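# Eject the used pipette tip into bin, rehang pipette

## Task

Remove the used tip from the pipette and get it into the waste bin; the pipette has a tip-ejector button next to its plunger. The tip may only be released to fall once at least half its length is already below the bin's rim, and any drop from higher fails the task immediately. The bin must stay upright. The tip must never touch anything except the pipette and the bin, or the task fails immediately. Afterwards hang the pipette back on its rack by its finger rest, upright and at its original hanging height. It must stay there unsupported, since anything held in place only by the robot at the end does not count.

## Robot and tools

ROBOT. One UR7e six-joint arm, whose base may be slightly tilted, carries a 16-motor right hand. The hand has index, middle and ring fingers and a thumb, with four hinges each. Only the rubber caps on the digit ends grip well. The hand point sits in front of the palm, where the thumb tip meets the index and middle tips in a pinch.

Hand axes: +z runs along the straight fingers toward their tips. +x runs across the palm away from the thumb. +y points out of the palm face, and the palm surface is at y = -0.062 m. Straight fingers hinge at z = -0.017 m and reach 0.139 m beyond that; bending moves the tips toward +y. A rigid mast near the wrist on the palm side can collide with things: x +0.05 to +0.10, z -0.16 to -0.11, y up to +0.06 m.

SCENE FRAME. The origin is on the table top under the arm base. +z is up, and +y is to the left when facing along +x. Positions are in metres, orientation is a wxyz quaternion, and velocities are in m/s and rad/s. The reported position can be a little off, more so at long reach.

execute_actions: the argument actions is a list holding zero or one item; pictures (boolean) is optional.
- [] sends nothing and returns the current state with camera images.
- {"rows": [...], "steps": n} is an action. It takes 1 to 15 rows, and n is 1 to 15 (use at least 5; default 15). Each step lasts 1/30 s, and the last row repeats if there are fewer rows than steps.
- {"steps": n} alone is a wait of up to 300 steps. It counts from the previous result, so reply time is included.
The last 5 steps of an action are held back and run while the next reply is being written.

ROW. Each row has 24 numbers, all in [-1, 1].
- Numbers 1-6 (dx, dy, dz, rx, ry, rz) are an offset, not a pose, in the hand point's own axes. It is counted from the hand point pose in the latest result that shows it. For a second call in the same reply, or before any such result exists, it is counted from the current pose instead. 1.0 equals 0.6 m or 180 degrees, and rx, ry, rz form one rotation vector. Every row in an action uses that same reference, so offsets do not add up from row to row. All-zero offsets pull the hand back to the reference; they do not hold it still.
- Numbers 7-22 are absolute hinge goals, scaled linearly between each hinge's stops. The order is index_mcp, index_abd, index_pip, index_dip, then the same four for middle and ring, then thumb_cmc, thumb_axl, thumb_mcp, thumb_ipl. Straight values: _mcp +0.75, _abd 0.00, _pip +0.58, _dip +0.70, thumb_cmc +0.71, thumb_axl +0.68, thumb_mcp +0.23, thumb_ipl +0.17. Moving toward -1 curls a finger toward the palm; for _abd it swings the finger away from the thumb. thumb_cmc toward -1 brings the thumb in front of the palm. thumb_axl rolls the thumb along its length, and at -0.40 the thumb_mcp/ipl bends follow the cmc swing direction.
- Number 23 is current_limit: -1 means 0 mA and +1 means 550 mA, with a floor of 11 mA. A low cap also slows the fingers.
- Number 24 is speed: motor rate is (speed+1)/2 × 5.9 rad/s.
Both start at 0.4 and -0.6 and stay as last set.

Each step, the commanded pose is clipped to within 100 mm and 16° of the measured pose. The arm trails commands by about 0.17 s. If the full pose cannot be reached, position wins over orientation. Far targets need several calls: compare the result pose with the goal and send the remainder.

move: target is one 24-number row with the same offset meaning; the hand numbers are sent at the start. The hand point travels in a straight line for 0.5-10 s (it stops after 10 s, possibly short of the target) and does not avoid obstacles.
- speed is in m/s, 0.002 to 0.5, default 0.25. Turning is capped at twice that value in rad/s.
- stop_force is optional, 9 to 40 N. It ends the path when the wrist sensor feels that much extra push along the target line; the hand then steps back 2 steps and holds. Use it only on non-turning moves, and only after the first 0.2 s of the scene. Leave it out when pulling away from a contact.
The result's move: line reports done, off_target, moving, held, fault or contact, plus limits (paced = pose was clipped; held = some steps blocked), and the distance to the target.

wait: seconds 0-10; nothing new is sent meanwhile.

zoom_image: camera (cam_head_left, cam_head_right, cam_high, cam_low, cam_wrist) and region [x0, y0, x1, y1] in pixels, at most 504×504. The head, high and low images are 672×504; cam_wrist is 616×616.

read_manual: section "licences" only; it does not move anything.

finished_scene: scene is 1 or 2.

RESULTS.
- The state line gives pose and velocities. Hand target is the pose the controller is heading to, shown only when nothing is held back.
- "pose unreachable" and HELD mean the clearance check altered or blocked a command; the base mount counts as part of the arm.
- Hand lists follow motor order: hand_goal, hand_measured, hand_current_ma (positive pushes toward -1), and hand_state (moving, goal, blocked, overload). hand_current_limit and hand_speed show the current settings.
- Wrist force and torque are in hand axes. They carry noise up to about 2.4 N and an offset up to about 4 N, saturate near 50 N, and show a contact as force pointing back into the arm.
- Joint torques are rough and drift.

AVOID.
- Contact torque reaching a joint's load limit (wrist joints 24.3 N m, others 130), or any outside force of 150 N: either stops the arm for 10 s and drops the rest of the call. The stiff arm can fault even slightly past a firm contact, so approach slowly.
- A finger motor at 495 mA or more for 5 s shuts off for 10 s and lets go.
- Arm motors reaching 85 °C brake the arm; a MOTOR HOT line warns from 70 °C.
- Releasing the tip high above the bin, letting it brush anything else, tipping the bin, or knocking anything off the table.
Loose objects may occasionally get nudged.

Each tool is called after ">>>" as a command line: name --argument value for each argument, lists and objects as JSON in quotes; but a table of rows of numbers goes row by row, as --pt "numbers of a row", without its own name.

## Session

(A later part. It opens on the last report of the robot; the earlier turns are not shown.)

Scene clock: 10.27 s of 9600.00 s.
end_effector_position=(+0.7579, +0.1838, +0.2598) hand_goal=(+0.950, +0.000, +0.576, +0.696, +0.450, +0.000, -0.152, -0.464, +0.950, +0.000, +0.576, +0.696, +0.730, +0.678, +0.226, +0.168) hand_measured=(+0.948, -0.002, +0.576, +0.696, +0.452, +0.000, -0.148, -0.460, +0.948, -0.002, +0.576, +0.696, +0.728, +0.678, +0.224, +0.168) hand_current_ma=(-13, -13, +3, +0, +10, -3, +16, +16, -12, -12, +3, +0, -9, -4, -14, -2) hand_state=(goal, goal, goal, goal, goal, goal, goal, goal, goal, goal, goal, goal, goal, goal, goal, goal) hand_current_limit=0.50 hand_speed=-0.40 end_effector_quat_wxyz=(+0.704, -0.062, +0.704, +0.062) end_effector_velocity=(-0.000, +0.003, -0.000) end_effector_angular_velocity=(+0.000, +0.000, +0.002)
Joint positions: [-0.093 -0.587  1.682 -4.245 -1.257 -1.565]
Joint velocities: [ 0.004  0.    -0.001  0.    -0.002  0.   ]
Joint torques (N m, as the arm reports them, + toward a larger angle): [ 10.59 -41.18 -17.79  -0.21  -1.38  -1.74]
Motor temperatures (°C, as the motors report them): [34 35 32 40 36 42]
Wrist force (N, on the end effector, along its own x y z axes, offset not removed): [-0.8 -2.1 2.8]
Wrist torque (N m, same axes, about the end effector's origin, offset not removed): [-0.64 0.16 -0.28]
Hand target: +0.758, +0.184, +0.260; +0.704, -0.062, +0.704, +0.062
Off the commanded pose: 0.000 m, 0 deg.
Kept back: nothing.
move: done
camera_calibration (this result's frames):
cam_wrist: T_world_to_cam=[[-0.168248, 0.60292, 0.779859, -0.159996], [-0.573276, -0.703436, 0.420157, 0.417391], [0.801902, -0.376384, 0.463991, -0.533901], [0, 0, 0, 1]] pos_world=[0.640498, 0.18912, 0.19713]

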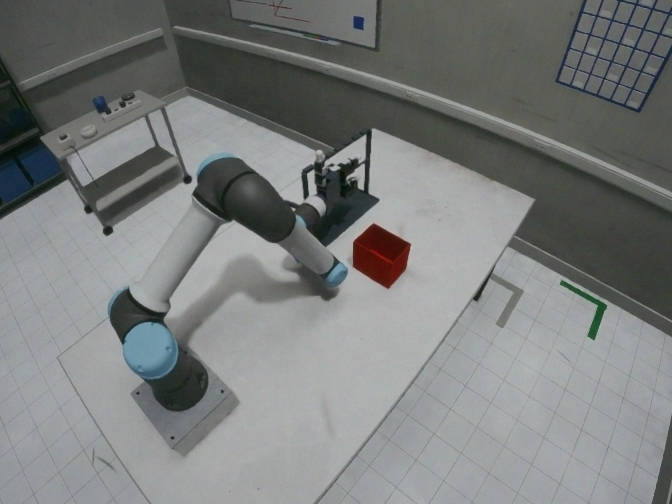

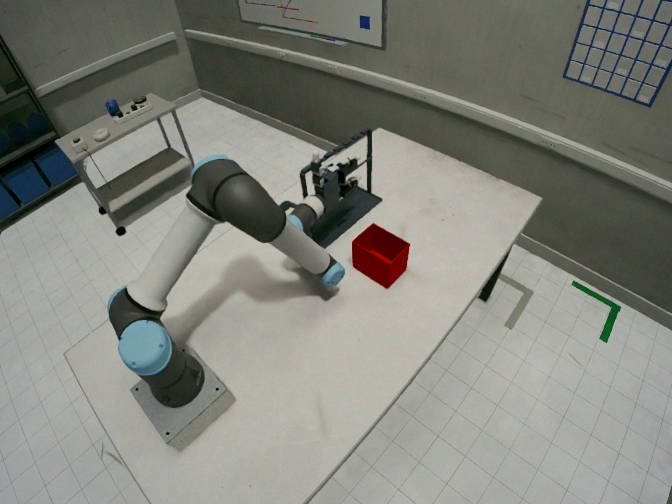

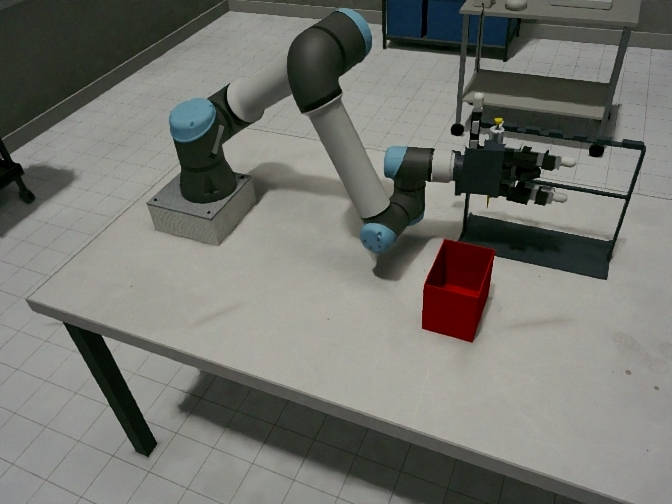

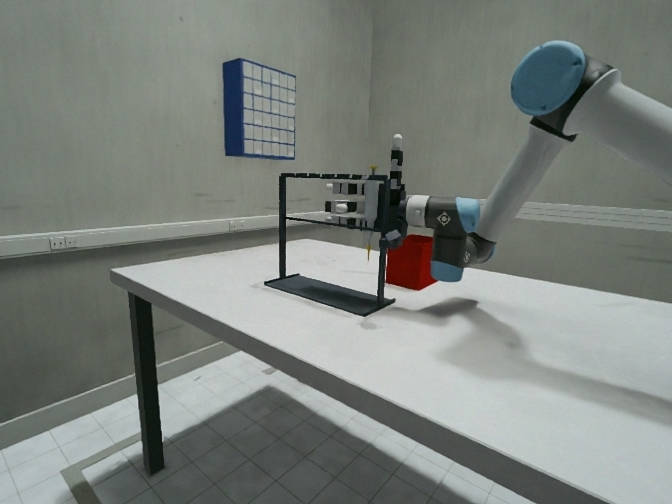

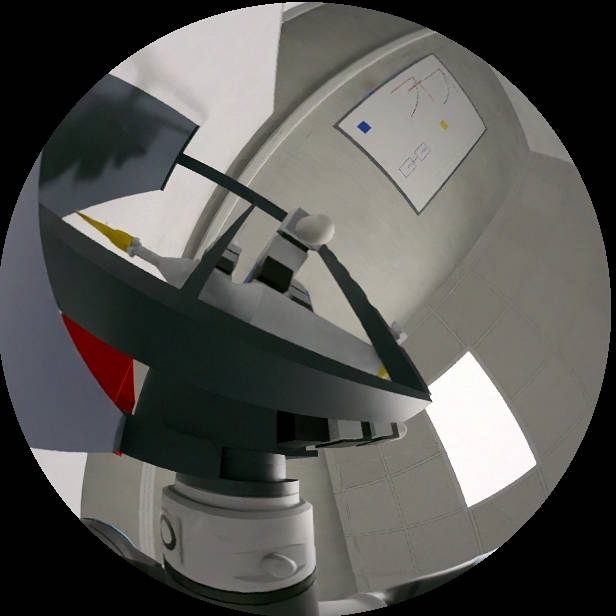

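>>> move --target '[0, 0, 0, 0, 0, 0, 0.95, 0, 0.576, 0.696, -0.5, 0, -0.153, -0.464, 0.95, 0, 0.576, 0.696, 0.73, 0.678, 0.226, 0.168, 0.5, -0.4]' --speed 0.02

>>> move --target '[0, 0, 0, 0, 0, 0, 0.95, 0, 0.576, 0.696, -0.68, 0, -0.3, -0.69, 0.95, 0, 0.576, 0.696, 0.73, 0.678, 0.226, 0.168, 0.75, -0.6]' --speed 0.02

Scene clock: 11.57 s of 9600.00 s.
end_effector_position=(+0.7579, +0.1838, +0.2598) hand_goal=(+0.950, +0.000, +0.576, +0.696, -0.500, +0.000, -0.152, -0.464, +0.950, +0.000, +0.576, +0.696, +0.730, +0.678, +0.226, +0.168) hand_measured=(+0.948, -0.002, +0.576, +0.696, -0.498, +0.000, -0.150, -0.460, +0.948, -0.002, +0.576, +0.696, +0.728, +0.678, +0.224, +0.168) hand_current_ma=(-13, -13, +3, +0, +13, -3, +14, +16, -12, -12, +3, +0, -9, -4, -14, -2) hand_state=(goal, goal, goal, goal, goal, goal, goal, goal, goal, goal, goal, goal, goal, goal, goal, goal) hand_current_limit=0.50 hand_speed=-0.40 end_effector_quat_wxyz=(+0.704, -0.062, +0.704, +0.062) end_effector_velocity=(-0.000, -0.001, -0.001) end_effector_angular_velocity=(+0.000, +0.003, -0.000)
Joint positions: [-0.093 -0.587  1.682 -4.245 -1.257 -1.565]
Joint velocities: [-0.001  0.     0.001  0.001  0.     0.   ]
Joint torques (N m, as the arm reports them, + toward a larger angle): [-11.54 -49.74  -0.87  -3.79   1.38  -1.56]
Motor temperatures (°C, as the motors report them): [34 35 32 40 36 42]
Wrist force (N, on the end effector, along its own x y z axes, offset not removed): [-8.4 0.6 4.3]
Wrist torque (N m, same axes, about the end effector's origin, offset not removed): [-0.19 0.93 -1.00]
Hand target: +0.758, +0.184, +0.260; +0.704, -0.062, +0.704, +0.062
Off the commanded pose: 0.000 m, 0 deg.
Kept back: nothing.
move: done
camera_calibration (this result's frames):
cam_wrist: T_world_to_cam=[[-0.168274, 0.602925, 0.779849, -0.159972], [-0.573289, -0.703434, 0.420143, 0.417411], [0.801888, -0.37638, 0.46402, -0.533911], [0, 0, 0, 1]] pos_world=[0.640515, 0.189119, 0.197126]

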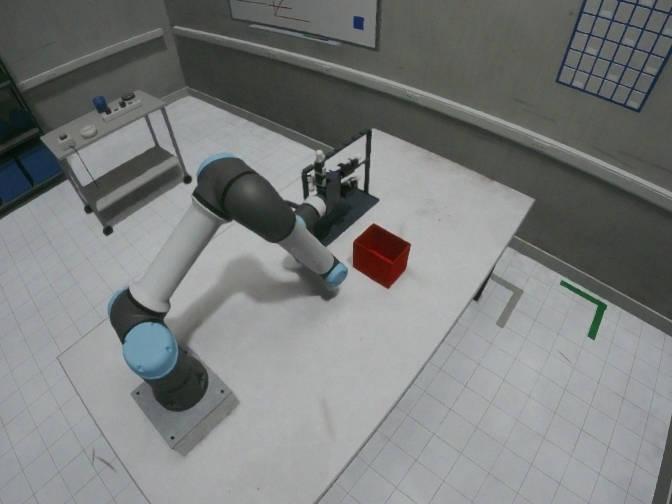

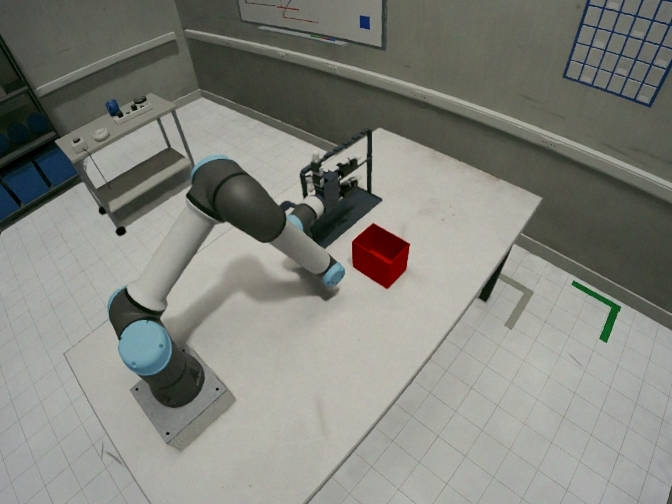

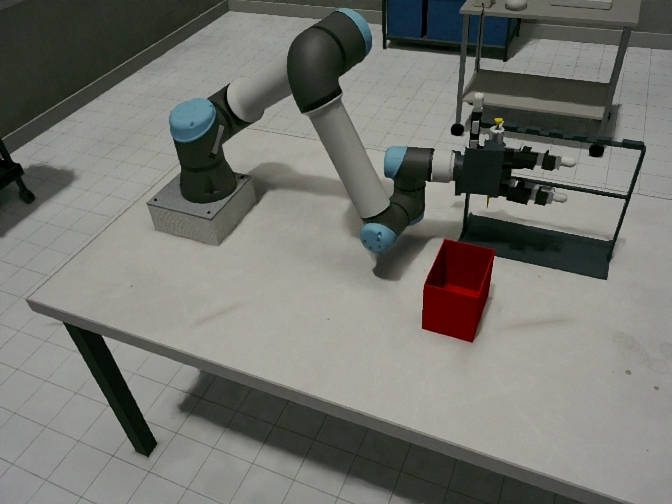

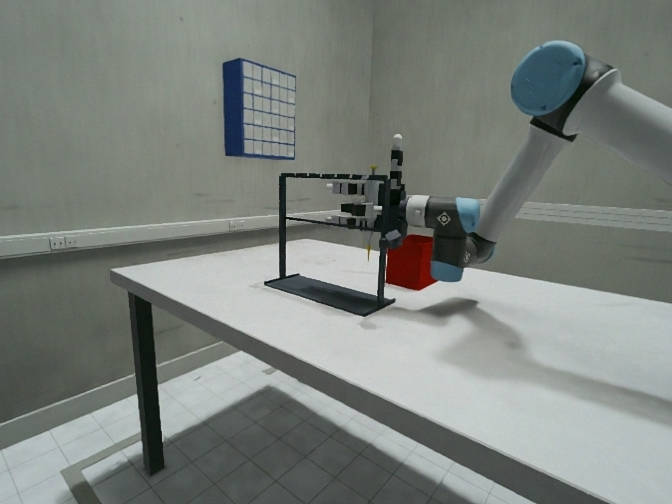

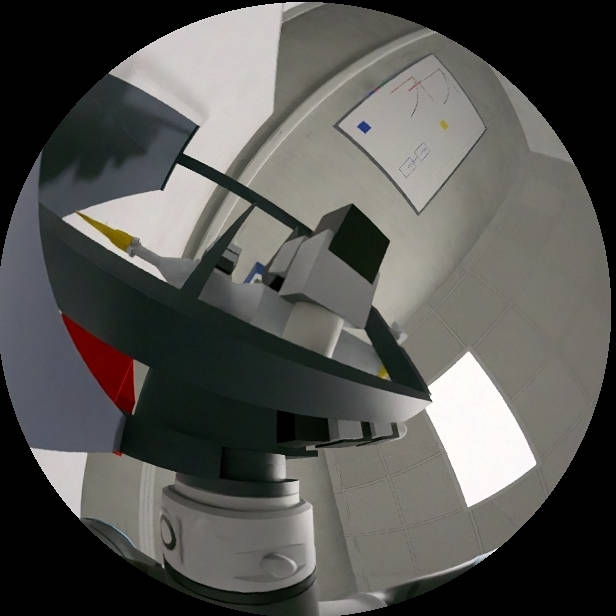

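Scene clock: 12.07 s of 9600.00 s.
end_effector_position=(+0.7579, +0.1838, +0.2598) hand_goal=(+0.950, +0.000, +0.576, +0.696, -0.680, +0.000, -0.300, -0.690, +0.950, +0.000, +0.576, +0.696, +0.730, +0.678, +0.226, +0.168) hand_measured=(+0.948, -0.004, +0.576, +0.696, -0.616, -0.002, -0.258, -0.580, +0.948, -0.002, +0.576, +0.696, +0.728, +0.678, +0.224, +0.168) hand_current_ma=(-13, -13, +3, +0, +347, -6, +207, +481, -12, -13, +3, +0, -9, -4, -14, -2) hand_state=(goal, goal, goal, goal, blocked, goal, blocked, blocked, goal, goal, goal, goal, goal, goal, goal, goal) hand_current_limit=0.75 hand_speed=-0.60 end_effector_quat_wxyz=(+0.704, -0.062, +0.704, +0.062) end_effector_velocity=(+0.000, -0.001, +0.000) end_effector_angular_velocity=(-0.000, -0.001, -0.003)
Joint positions: [-0.093 -0.587  1.682 -4.245 -1.257 -1.565]
Joint velocities: [-0.001 -0.     0.    -0.001 -0.003 -0.   ]
Joint torques (N m, as the arm reports them, + toward a larger angle): [ -9.62 -49.33  -2.18  -3.2    1.1   -1.49]
Motor temperatures (°C, as the motors report them): [34 35 32 40 36 42]
Wrist force (N, on the end effector, along its own x y z axes, offset not removed): [-3.7 -2.2 2.7]
Wrist torque (N m, same axes, about the end effector's origin, offset not removed): [-0.47 0.44 -0.27]
Hand target: +0.758, +0.184, +0.260; +0.704, -0.062, +0.704, +0.062
Off the commanded pose: 0.000 m, 0 deg.
Kept back: nothing.
move: done
camera_calibration (this result's frames):
cam_wrist: T_world_to_cam=[[-0.16827, 0.602924, 0.779851, -0.15997], [-0.573284, -0.703436, 0.420147, 0.417405], [0.801892, -0.376378, 0.464014, -0.533908], [0, 0, 0, 1]] pos_world=[0.64051, 0.189116, 0.197123]

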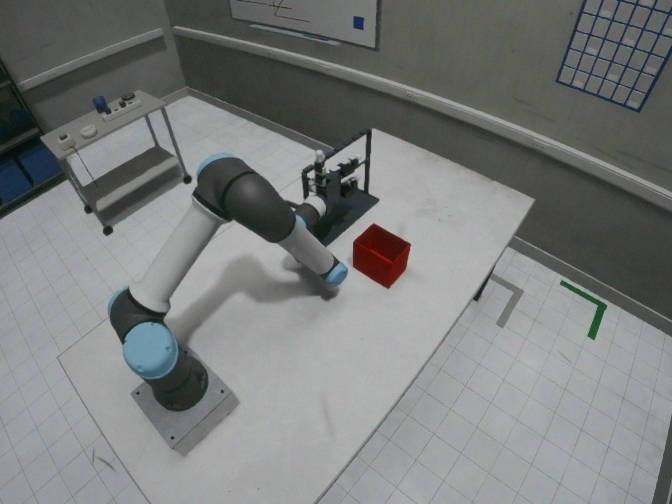

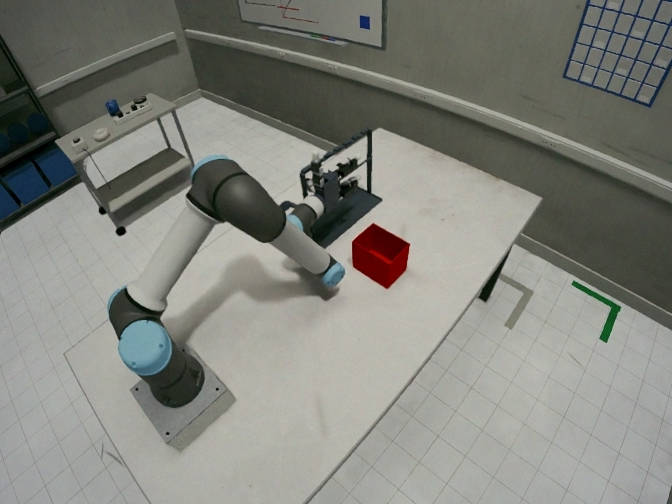

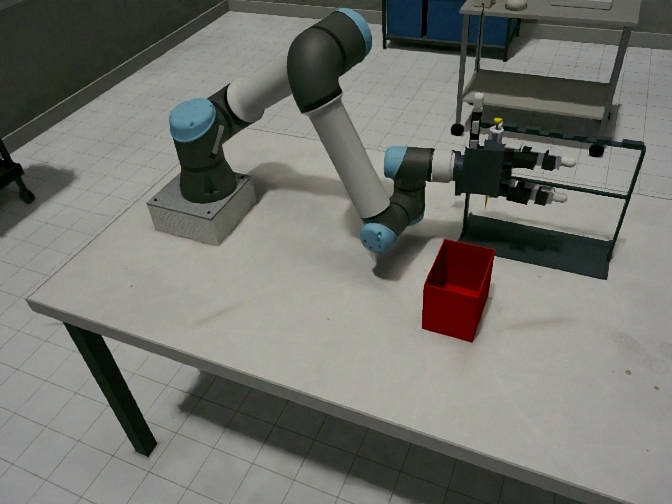

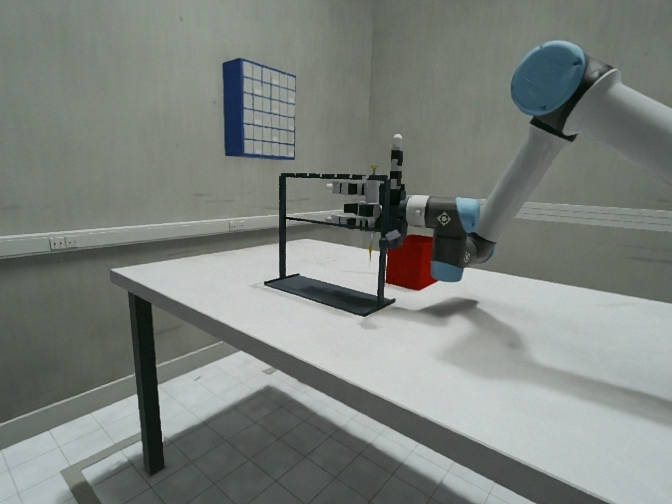

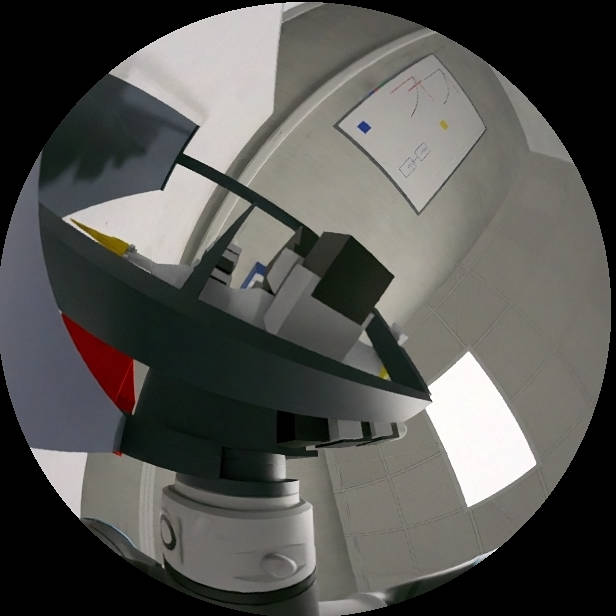

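>>> move --target '[-0.0353, 0, 0, 0, 0, 0, 0.95, 0, 0.576, 0.696, -0.68, 0, -0.3, -0.68, 0.95, 0, 0.576, 0.696, 0.73, 0.678, 0.226, 0.168, 0.75, -0.6]' --speed 0.03

>>> zoom_image --camera "cam_low" --region '[320, 130, 440, 270]'

Scene clock: 13.33 s of 9600.00 s.
end_effector_position=(+0.7579, +0.1838, +0.2808) hand_goal=(+0.950, +0.000, +0.576, +0.696, -0.680, +0.000, -0.300, -0.680, +0.950, +0.000, +0.576, +0.696, +0.730, +0.678, +0.226, +0.168) hand_measured=(+0.948, -0.004, +0.576, +0.696, -0.616, -0.004, -0.258, -0.580, +0.948, -0.002, +0.576, +0.696, +0.728, +0.678, +0.224, +0.168) hand_current_ma=(-13, -13, +3, +0, +344, -16, +212, +481, -12, -13, +3, +0, -9, -4, -14, -2) hand_state=(goal, goal, goal, goal, blocked, goal, blocked, blocked, goal, goal, goal, goal, goal, goal, goal, goal) hand_current_limit=0.75 hand_speed=-0.60 end_effector_quat_wxyz=(+0.704, -0.062, +0.704, +0.062) end_effector_velocity=(-0.000, +0.000, +0.002) end_effector_angular_velocity=(+0.000, +0.000, +0.000)
Joint positions: [-0.093 -0.631  1.696 -4.215 -1.257 -1.565]
Joint velocities: [ 0.    -0.004  0.001  0.003  0.     0.   ]
Joint torques (N m, as the arm reports them, + toward a larger angle): [-12.27 -57.9   -2.2   -0.71   1.53   1.49]
Motor temperatures (°C, as the motors report them): [34 35 32 40 36 42]
Wrist force (N, on the end effector, along its own x y z axes, offset not removed): [-4.7 -1.4 4.4]
Wrist torque (N m, same axes, about the end effector's origin, offset not removed): [-0.66 0.41 -0.61]
Hand target: +0.758, +0.184, +0.281; +0.704, -0.062, +0.704, +0.062
Off the commanded pose: 0.000 m, 0 deg.
Kept back: nothing.
move: done
camera_calibration (this result's frames):
cam_wrist: T_world_to_cam=[[-0.168281, 0.602923, 0.77985, -0.17635], [-0.57329, -0.703437, 0.420137, 0.408585], [0.801885, -0.376379, 0.464025, -0.543621], [0, 0, 0, 1]] pos_world=[0.640483, 0.189131, 0.218118]

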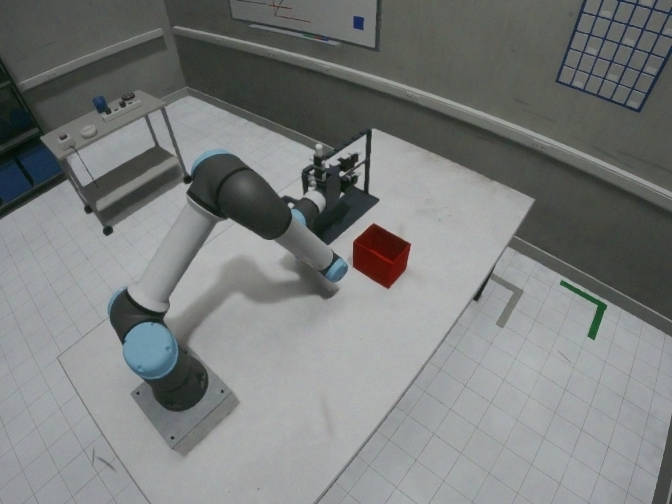

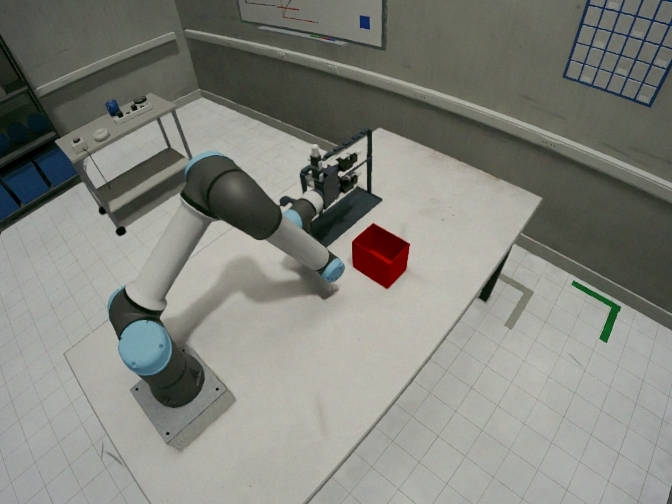

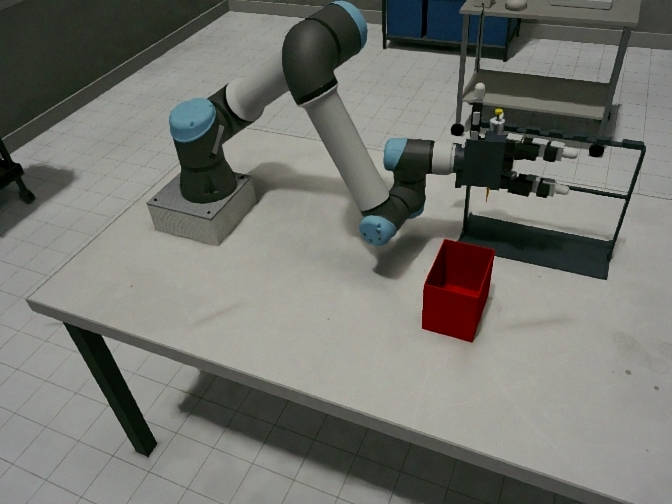

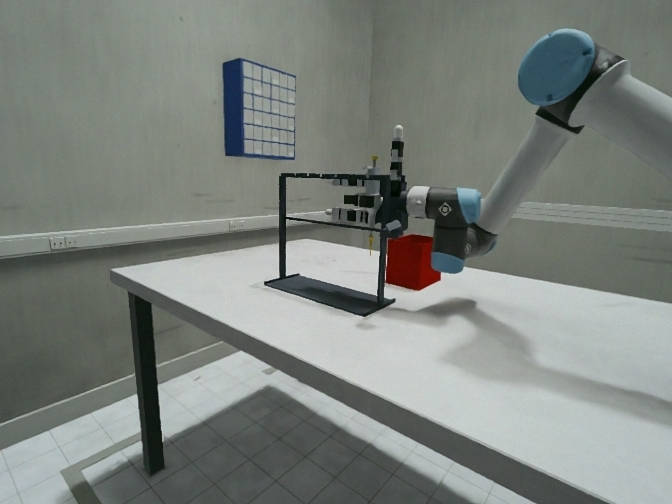

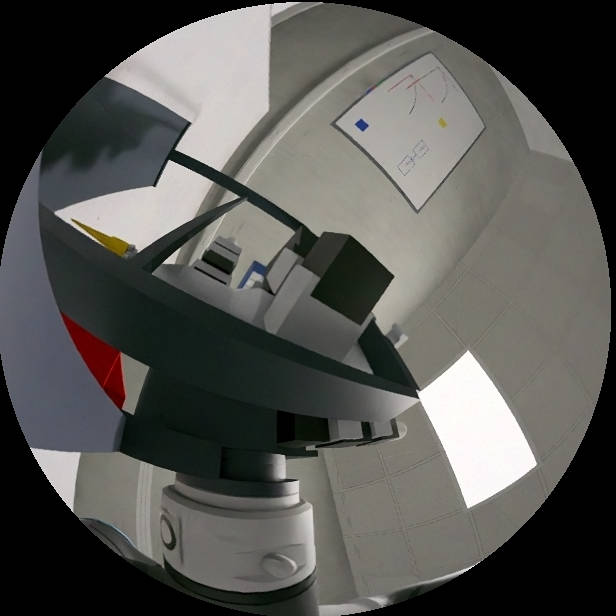

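Region (320, 130, 440, 270) of cam_low's 672x504 image, scaled by 3.600, with more detail than that image has; it fills the left 432 columns of this view, and the rest is white.

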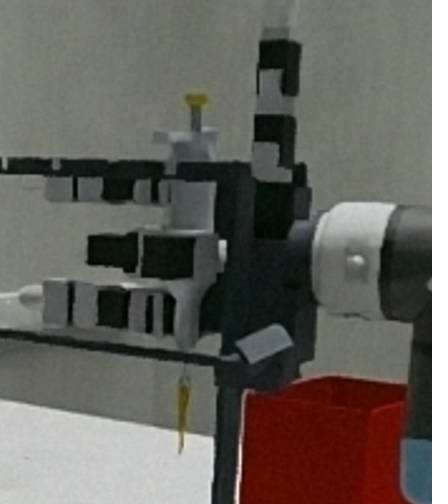

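>>> move --target '[0, -0.2036, -0.036, 0, 0, 0, 0.95, 0, 0.576, 0.696, -0.68, 0, -0.3, -0.68, 0.95, 0, 0.576, 0.696, 0.73, 0.678, 0.226, 0.168, 0.75, -0.6]' --speed 0.1

Scene clock: 15.27 s of 9600.00 s.
end_effector_position=(+0.7580, +0.0600, +0.2810) hand_goal=(+0.950, +0.000, +0.576, +0.696, -0.680, +0.000, -0.300, -0.680, +0.950, +0.000, +0.576, +0.696, +0.730, +0.678, +0.226, +0.168) hand_measured=(+0.948, -0.004, +0.576, +0.696, -0.616, -0.004, -0.258, -0.580, +0.948, -0.002, +0.576, +0.696, +0.728, +0.678, +0.224, +0.168) hand_current_ma=(-12, -13, +3, +0, +344, -16, +212, +481, -11, -13, +3, +0, -8, -4, -14, -2) hand_state=(goal, goal, goal, goal, blocked, goal, blocked, blocked, goal, goal, goal, goal, goal, goal, goal, goal) hand_current_limit=0.75 hand_speed=-0.60 end_effector_quat_wxyz=(+0.705, -0.062, +0.704, +0.062) end_effector_velocity=(+0.000, -0.002, -0.000) end_effector_angular_velocity=(+0.000, +0.001, -0.002)
Joint positions: [-0.319 -0.629  1.693 -4.215 -1.031 -1.562]
Joint velocities: [-0.003  0.    -0.     0.001  0.001 -0.   ]
Joint torques (N m, as the arm reports them, + toward a larger angle): [-13.63 -40.84 -19.54  -0.15   1.59   1.57]
Motor temperatures (°C, as the motors report them): [34 35 32 40 36 42]
Wrist force (N, on the end effector, along its own x y z axes, offset not removed): [-2.2 1.0 5.9]
Wrist torque (N m, same axes, about the end effector's origin, offset not removed): [-0.23 0.34 -0.35]
Hand target: +0.758, +0.060, +0.281; +0.705, -0.062, +0.704, +0.062
Off the commanded pose: 0.000 m, 0 deg.
Kept back: nothing.
move: done
camera_calibration (this result's frames):
cam_wrist: T_world_to_cam=[[-0.168358, 0.602564, 0.78011, -0.101814], [-0.573354, -0.703619, 0.419744, 0.321601], [0.801823, -0.376612, 0.463943, -0.590289], [0, 0, 0, 1]] pos_world=[0.640558, 0.065324, 0.218296]

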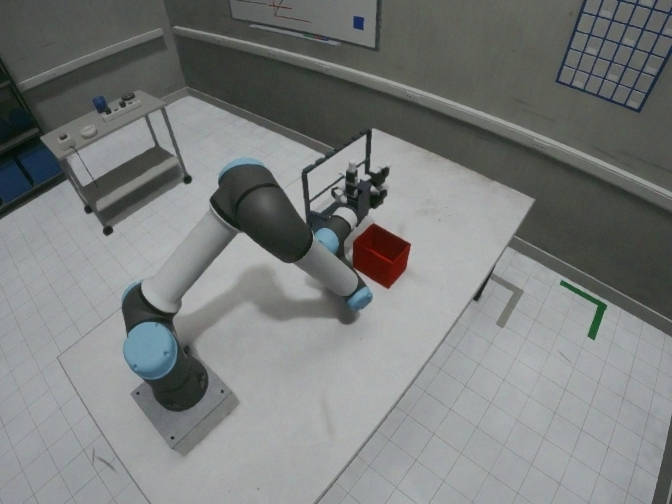

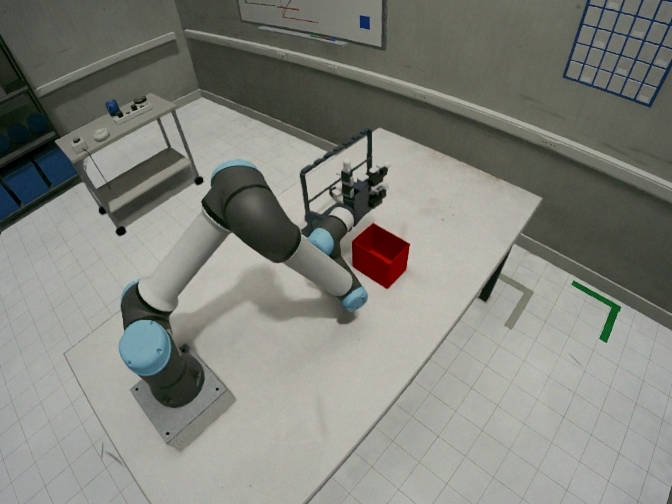

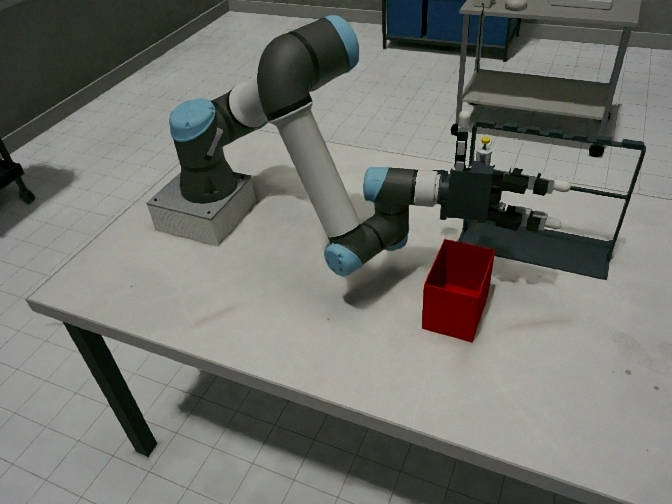

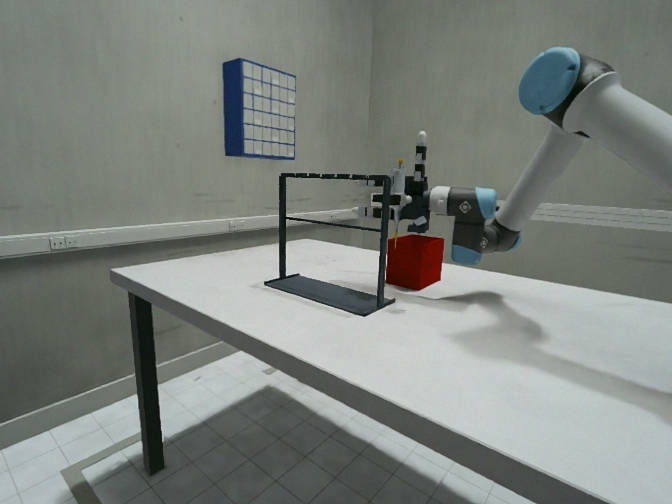

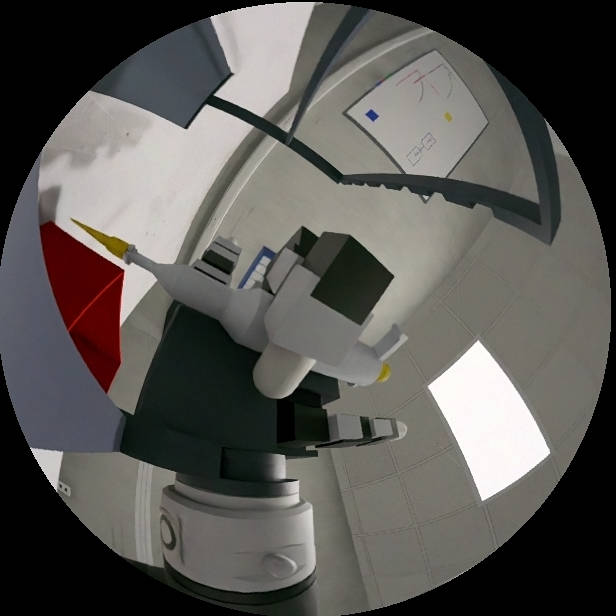

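>>> move --target '[-0.0817, -0.2279, -0.042, 0, 0, 0, 0.3, 0, -0.03, -0.6, -0.68, 0, -0.3, -0.68, 0.95, 0, 0.576, 0.696, 0.73, 0.678, 0.226, 0.168, 0.75, -0.4]' --speed 0.12

>>> move --target '[0.1, 0, 0, 0, 0, 0, -0.5, 0, -0.03, -0.6, -0.68, 0, -0.3, -0.68, 0.95, 0, 0.576, 0.696, 0.73, 0.678, 0.226, 0.168, 0.75, -0.4]' --speed 0.08

Scene clock: 17.37 s of 9600.00 s.
end_effector_position=(+0.7570, -0.0788, +0.3301) hand_goal=(+0.300, +0.000, -0.030, -0.600, -0.680, +0.000, -0.300, -0.680, +0.950, +0.000, +0.576, +0.696, +0.730, +0.678, +0.226, +0.168) hand_measured=(+0.302, -0.004, -0.028, -0.598, -0.616, -0.004, -0.258, -0.580, +0.948, -0.002, +0.576, +0.696, +0.728, +0.678, +0.224, +0.168) hand_current_ma=(+13, -14, +14, +15, +344, -16, +213, +481, -10, -13, +3, +0, -7, -4, -14, -2) hand_state=(goal, goal, goal, goal, blocked, goal, blocked, blocked, goal, goal, goal, goal, goal, goal, goal, goal) hand_current_limit=0.75 hand_speed=-0.40 end_effector_quat_wxyz=(+0.705, -0.062, +0.704, +0.063) end_effector_velocity=(+0.000, -0.002, +0.001) end_effector_angular_velocity=(-0.000, -0.000, +0.002)
Joint positions: [-0.545 -0.683  1.604 -4.075 -0.805 -1.559]
Joint velocities: [-0.002 -0.    -0.004  0.004  0.005  0.   ]
Joint torques (N m, as the arm reports them, + toward a larger angle): [-12.73 -58.86 -21.49   0.27   1.31  -1.55]
Motor temperatures (°C, as the motors report them): [34 35 32 40 36 42]
Wrist force (N, on the end effector, along its own x y z axes, offset not removed): [-3.3 -2.0 1.1]
Wrist torque (N m, same axes, about the end effector's origin, offset not removed): [-0.64 0.71 -0.68]
Hand target: +0.757, -0.079, +0.330; +0.705, -0.062, +0.704, +0.063
Off the commanded pose: 0.000 m, 0 deg.
Kept back: nothing.
move: done
camera_calibration (this result's frames):
cam_wrist: T_world_to_cam=[[-0.1685, 0.602134, 0.780411, -0.0566697], [-0.573463, -0.703835, 0.419233, 0.20298], [0.801715, -0.376896, 0.463899, -0.664476], [0, 0, 0, 1]] pos_world=[0.639573, -0.0734516, 0.267379]

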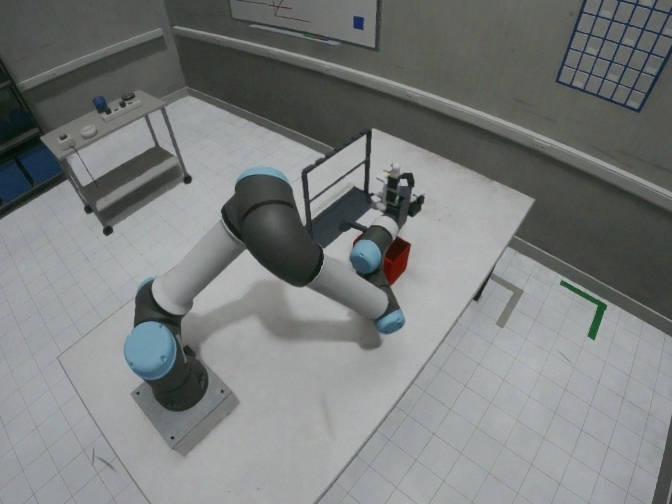

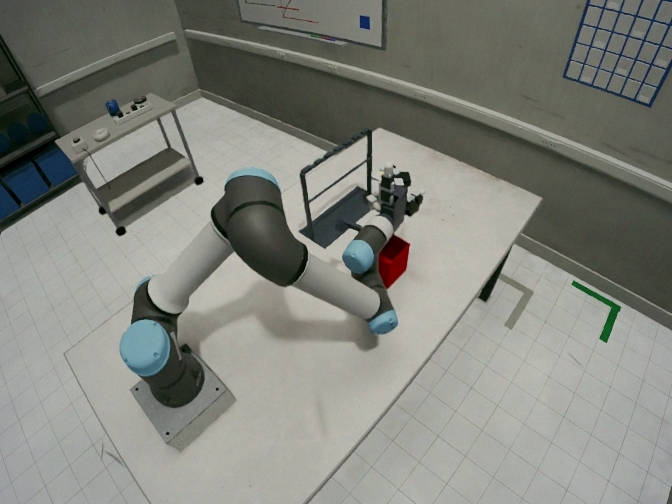

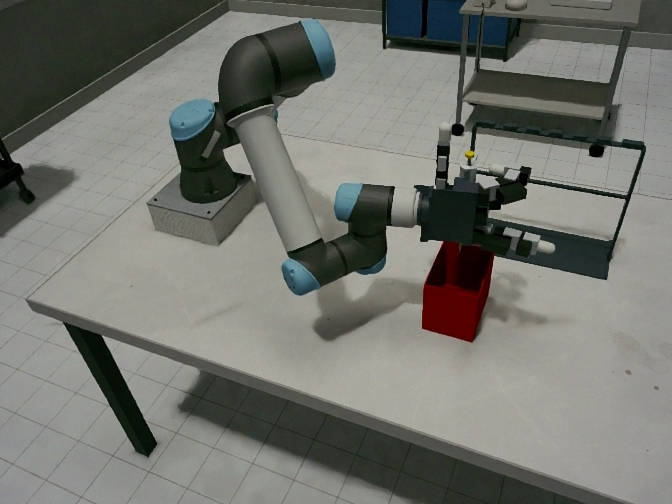

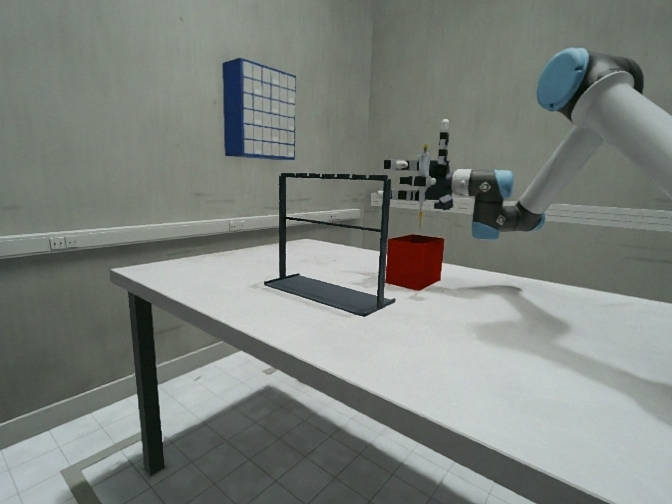

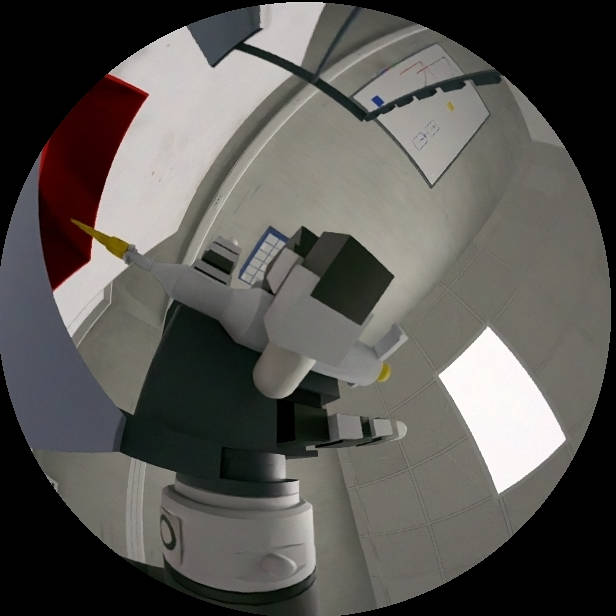

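Scene clock: 18.53 s of 9600.00 s.
end_effector_position=(+0.7570, -0.0788, +0.2704) hand_goal=(-0.500, +0.000, -0.030, -0.600, -0.680, +0.000, -0.300, -0.680, +0.950, +0.000, +0.576, +0.696, +0.730, +0.678, +0.226, +0.168) hand_measured=(-0.498, -0.004, -0.028, -0.598, -0.616, -0.004, -0.258, -0.580, +0.948, -0.002, +0.576, +0.696, +0.728, +0.678, +0.224, +0.168) hand_current_ma=(+13, -14, +13, +15, +344, -16, +213, +481, -10, -13, +3, +0, -7, -4, -14, -2) hand_state=(goal, goal, goal, goal, blocked, goal, blocked, blocked, goal, goal, goal, goal, goal, goal, goal, goal) hand_current_limit=0.75 hand_speed=-0.40 end_effector_quat_wxyz=(+0.705, -0.062, +0.704, +0.063) end_effector_velocity=(+0.000, -0.001, -0.002) end_effector_angular_velocity=(+0.001, +0.001, -0.002)
Joint positions: [-0.544 -0.566  1.576 -4.163 -0.806 -1.559]
Joint velocities: [-0.     0.005 -0.002 -0.002 -0.002  0.   ]
Joint torques (N m, as the arm reports them, + toward a larger angle): [ 11.43 -43.01 -20.06  -3.31  -1.38   1.64]
Motor temperatures (°C, as the motors report them): [34 35 32 40 36 42]
Wrist force (N, on the end effector, along its own x y z axes, offset not removed): [-0.3 -1.4 2.0]
Wrist torque (N m, same axes, about the end effector's origin, offset not removed): [-0.41 -0.15 -0.40]
Hand target: +0.757, -0.079, +0.270; +0.705, -0.062, +0.704, +0.063
Off the commanded pose: 0.000 m, 0 deg.
Kept back: nothing.
move: done
camera_calibration (this result's frames):
cam_wrist: T_world_to_cam=[[-0.168472, 0.602159, 0.780398, -0.0100343], [-0.573453, -0.703819, 0.419274, 0.228062], [0.801729, -0.376886, 0.463884, -0.636816], [0, 0, 0, 1]] pos_world=[0.639646, -0.07345, 0.207619]

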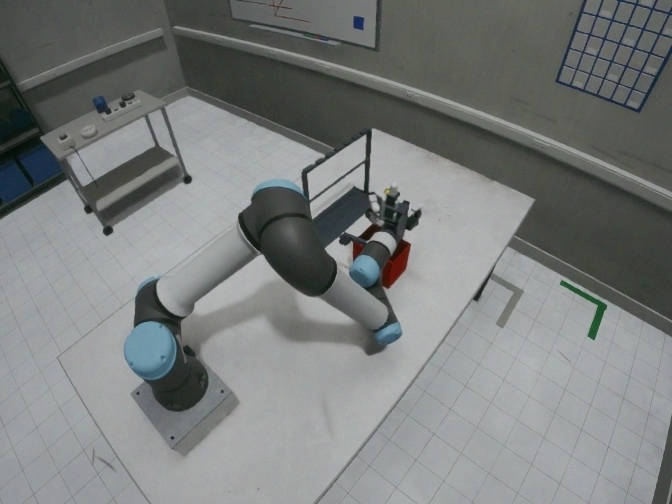

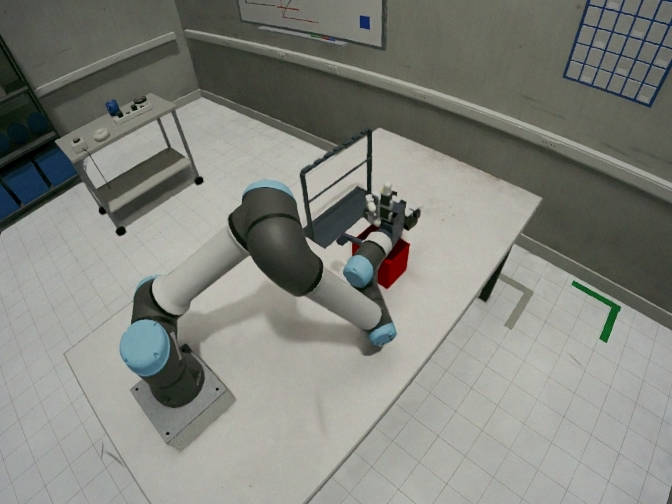

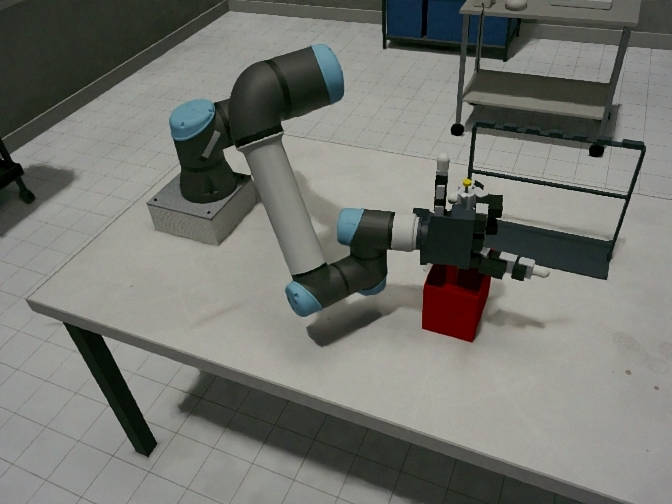

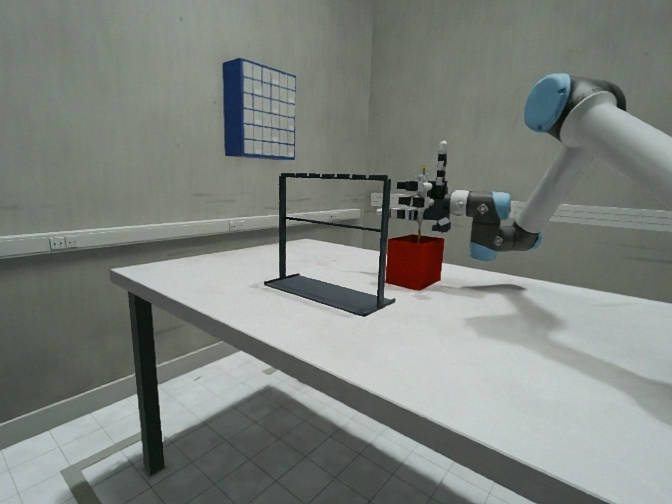

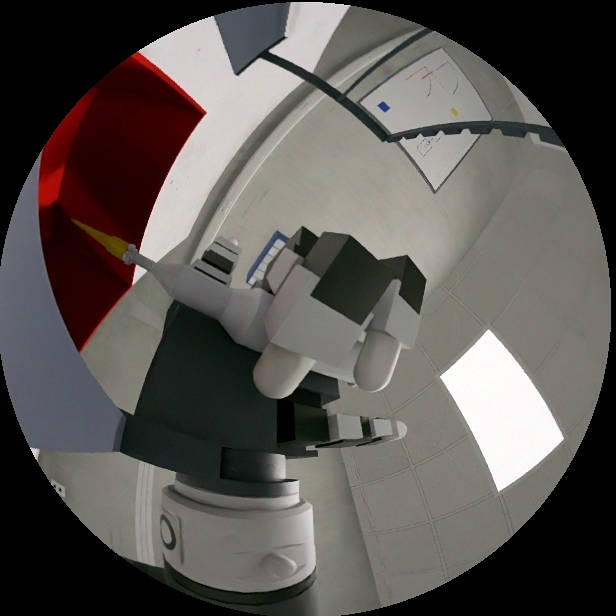

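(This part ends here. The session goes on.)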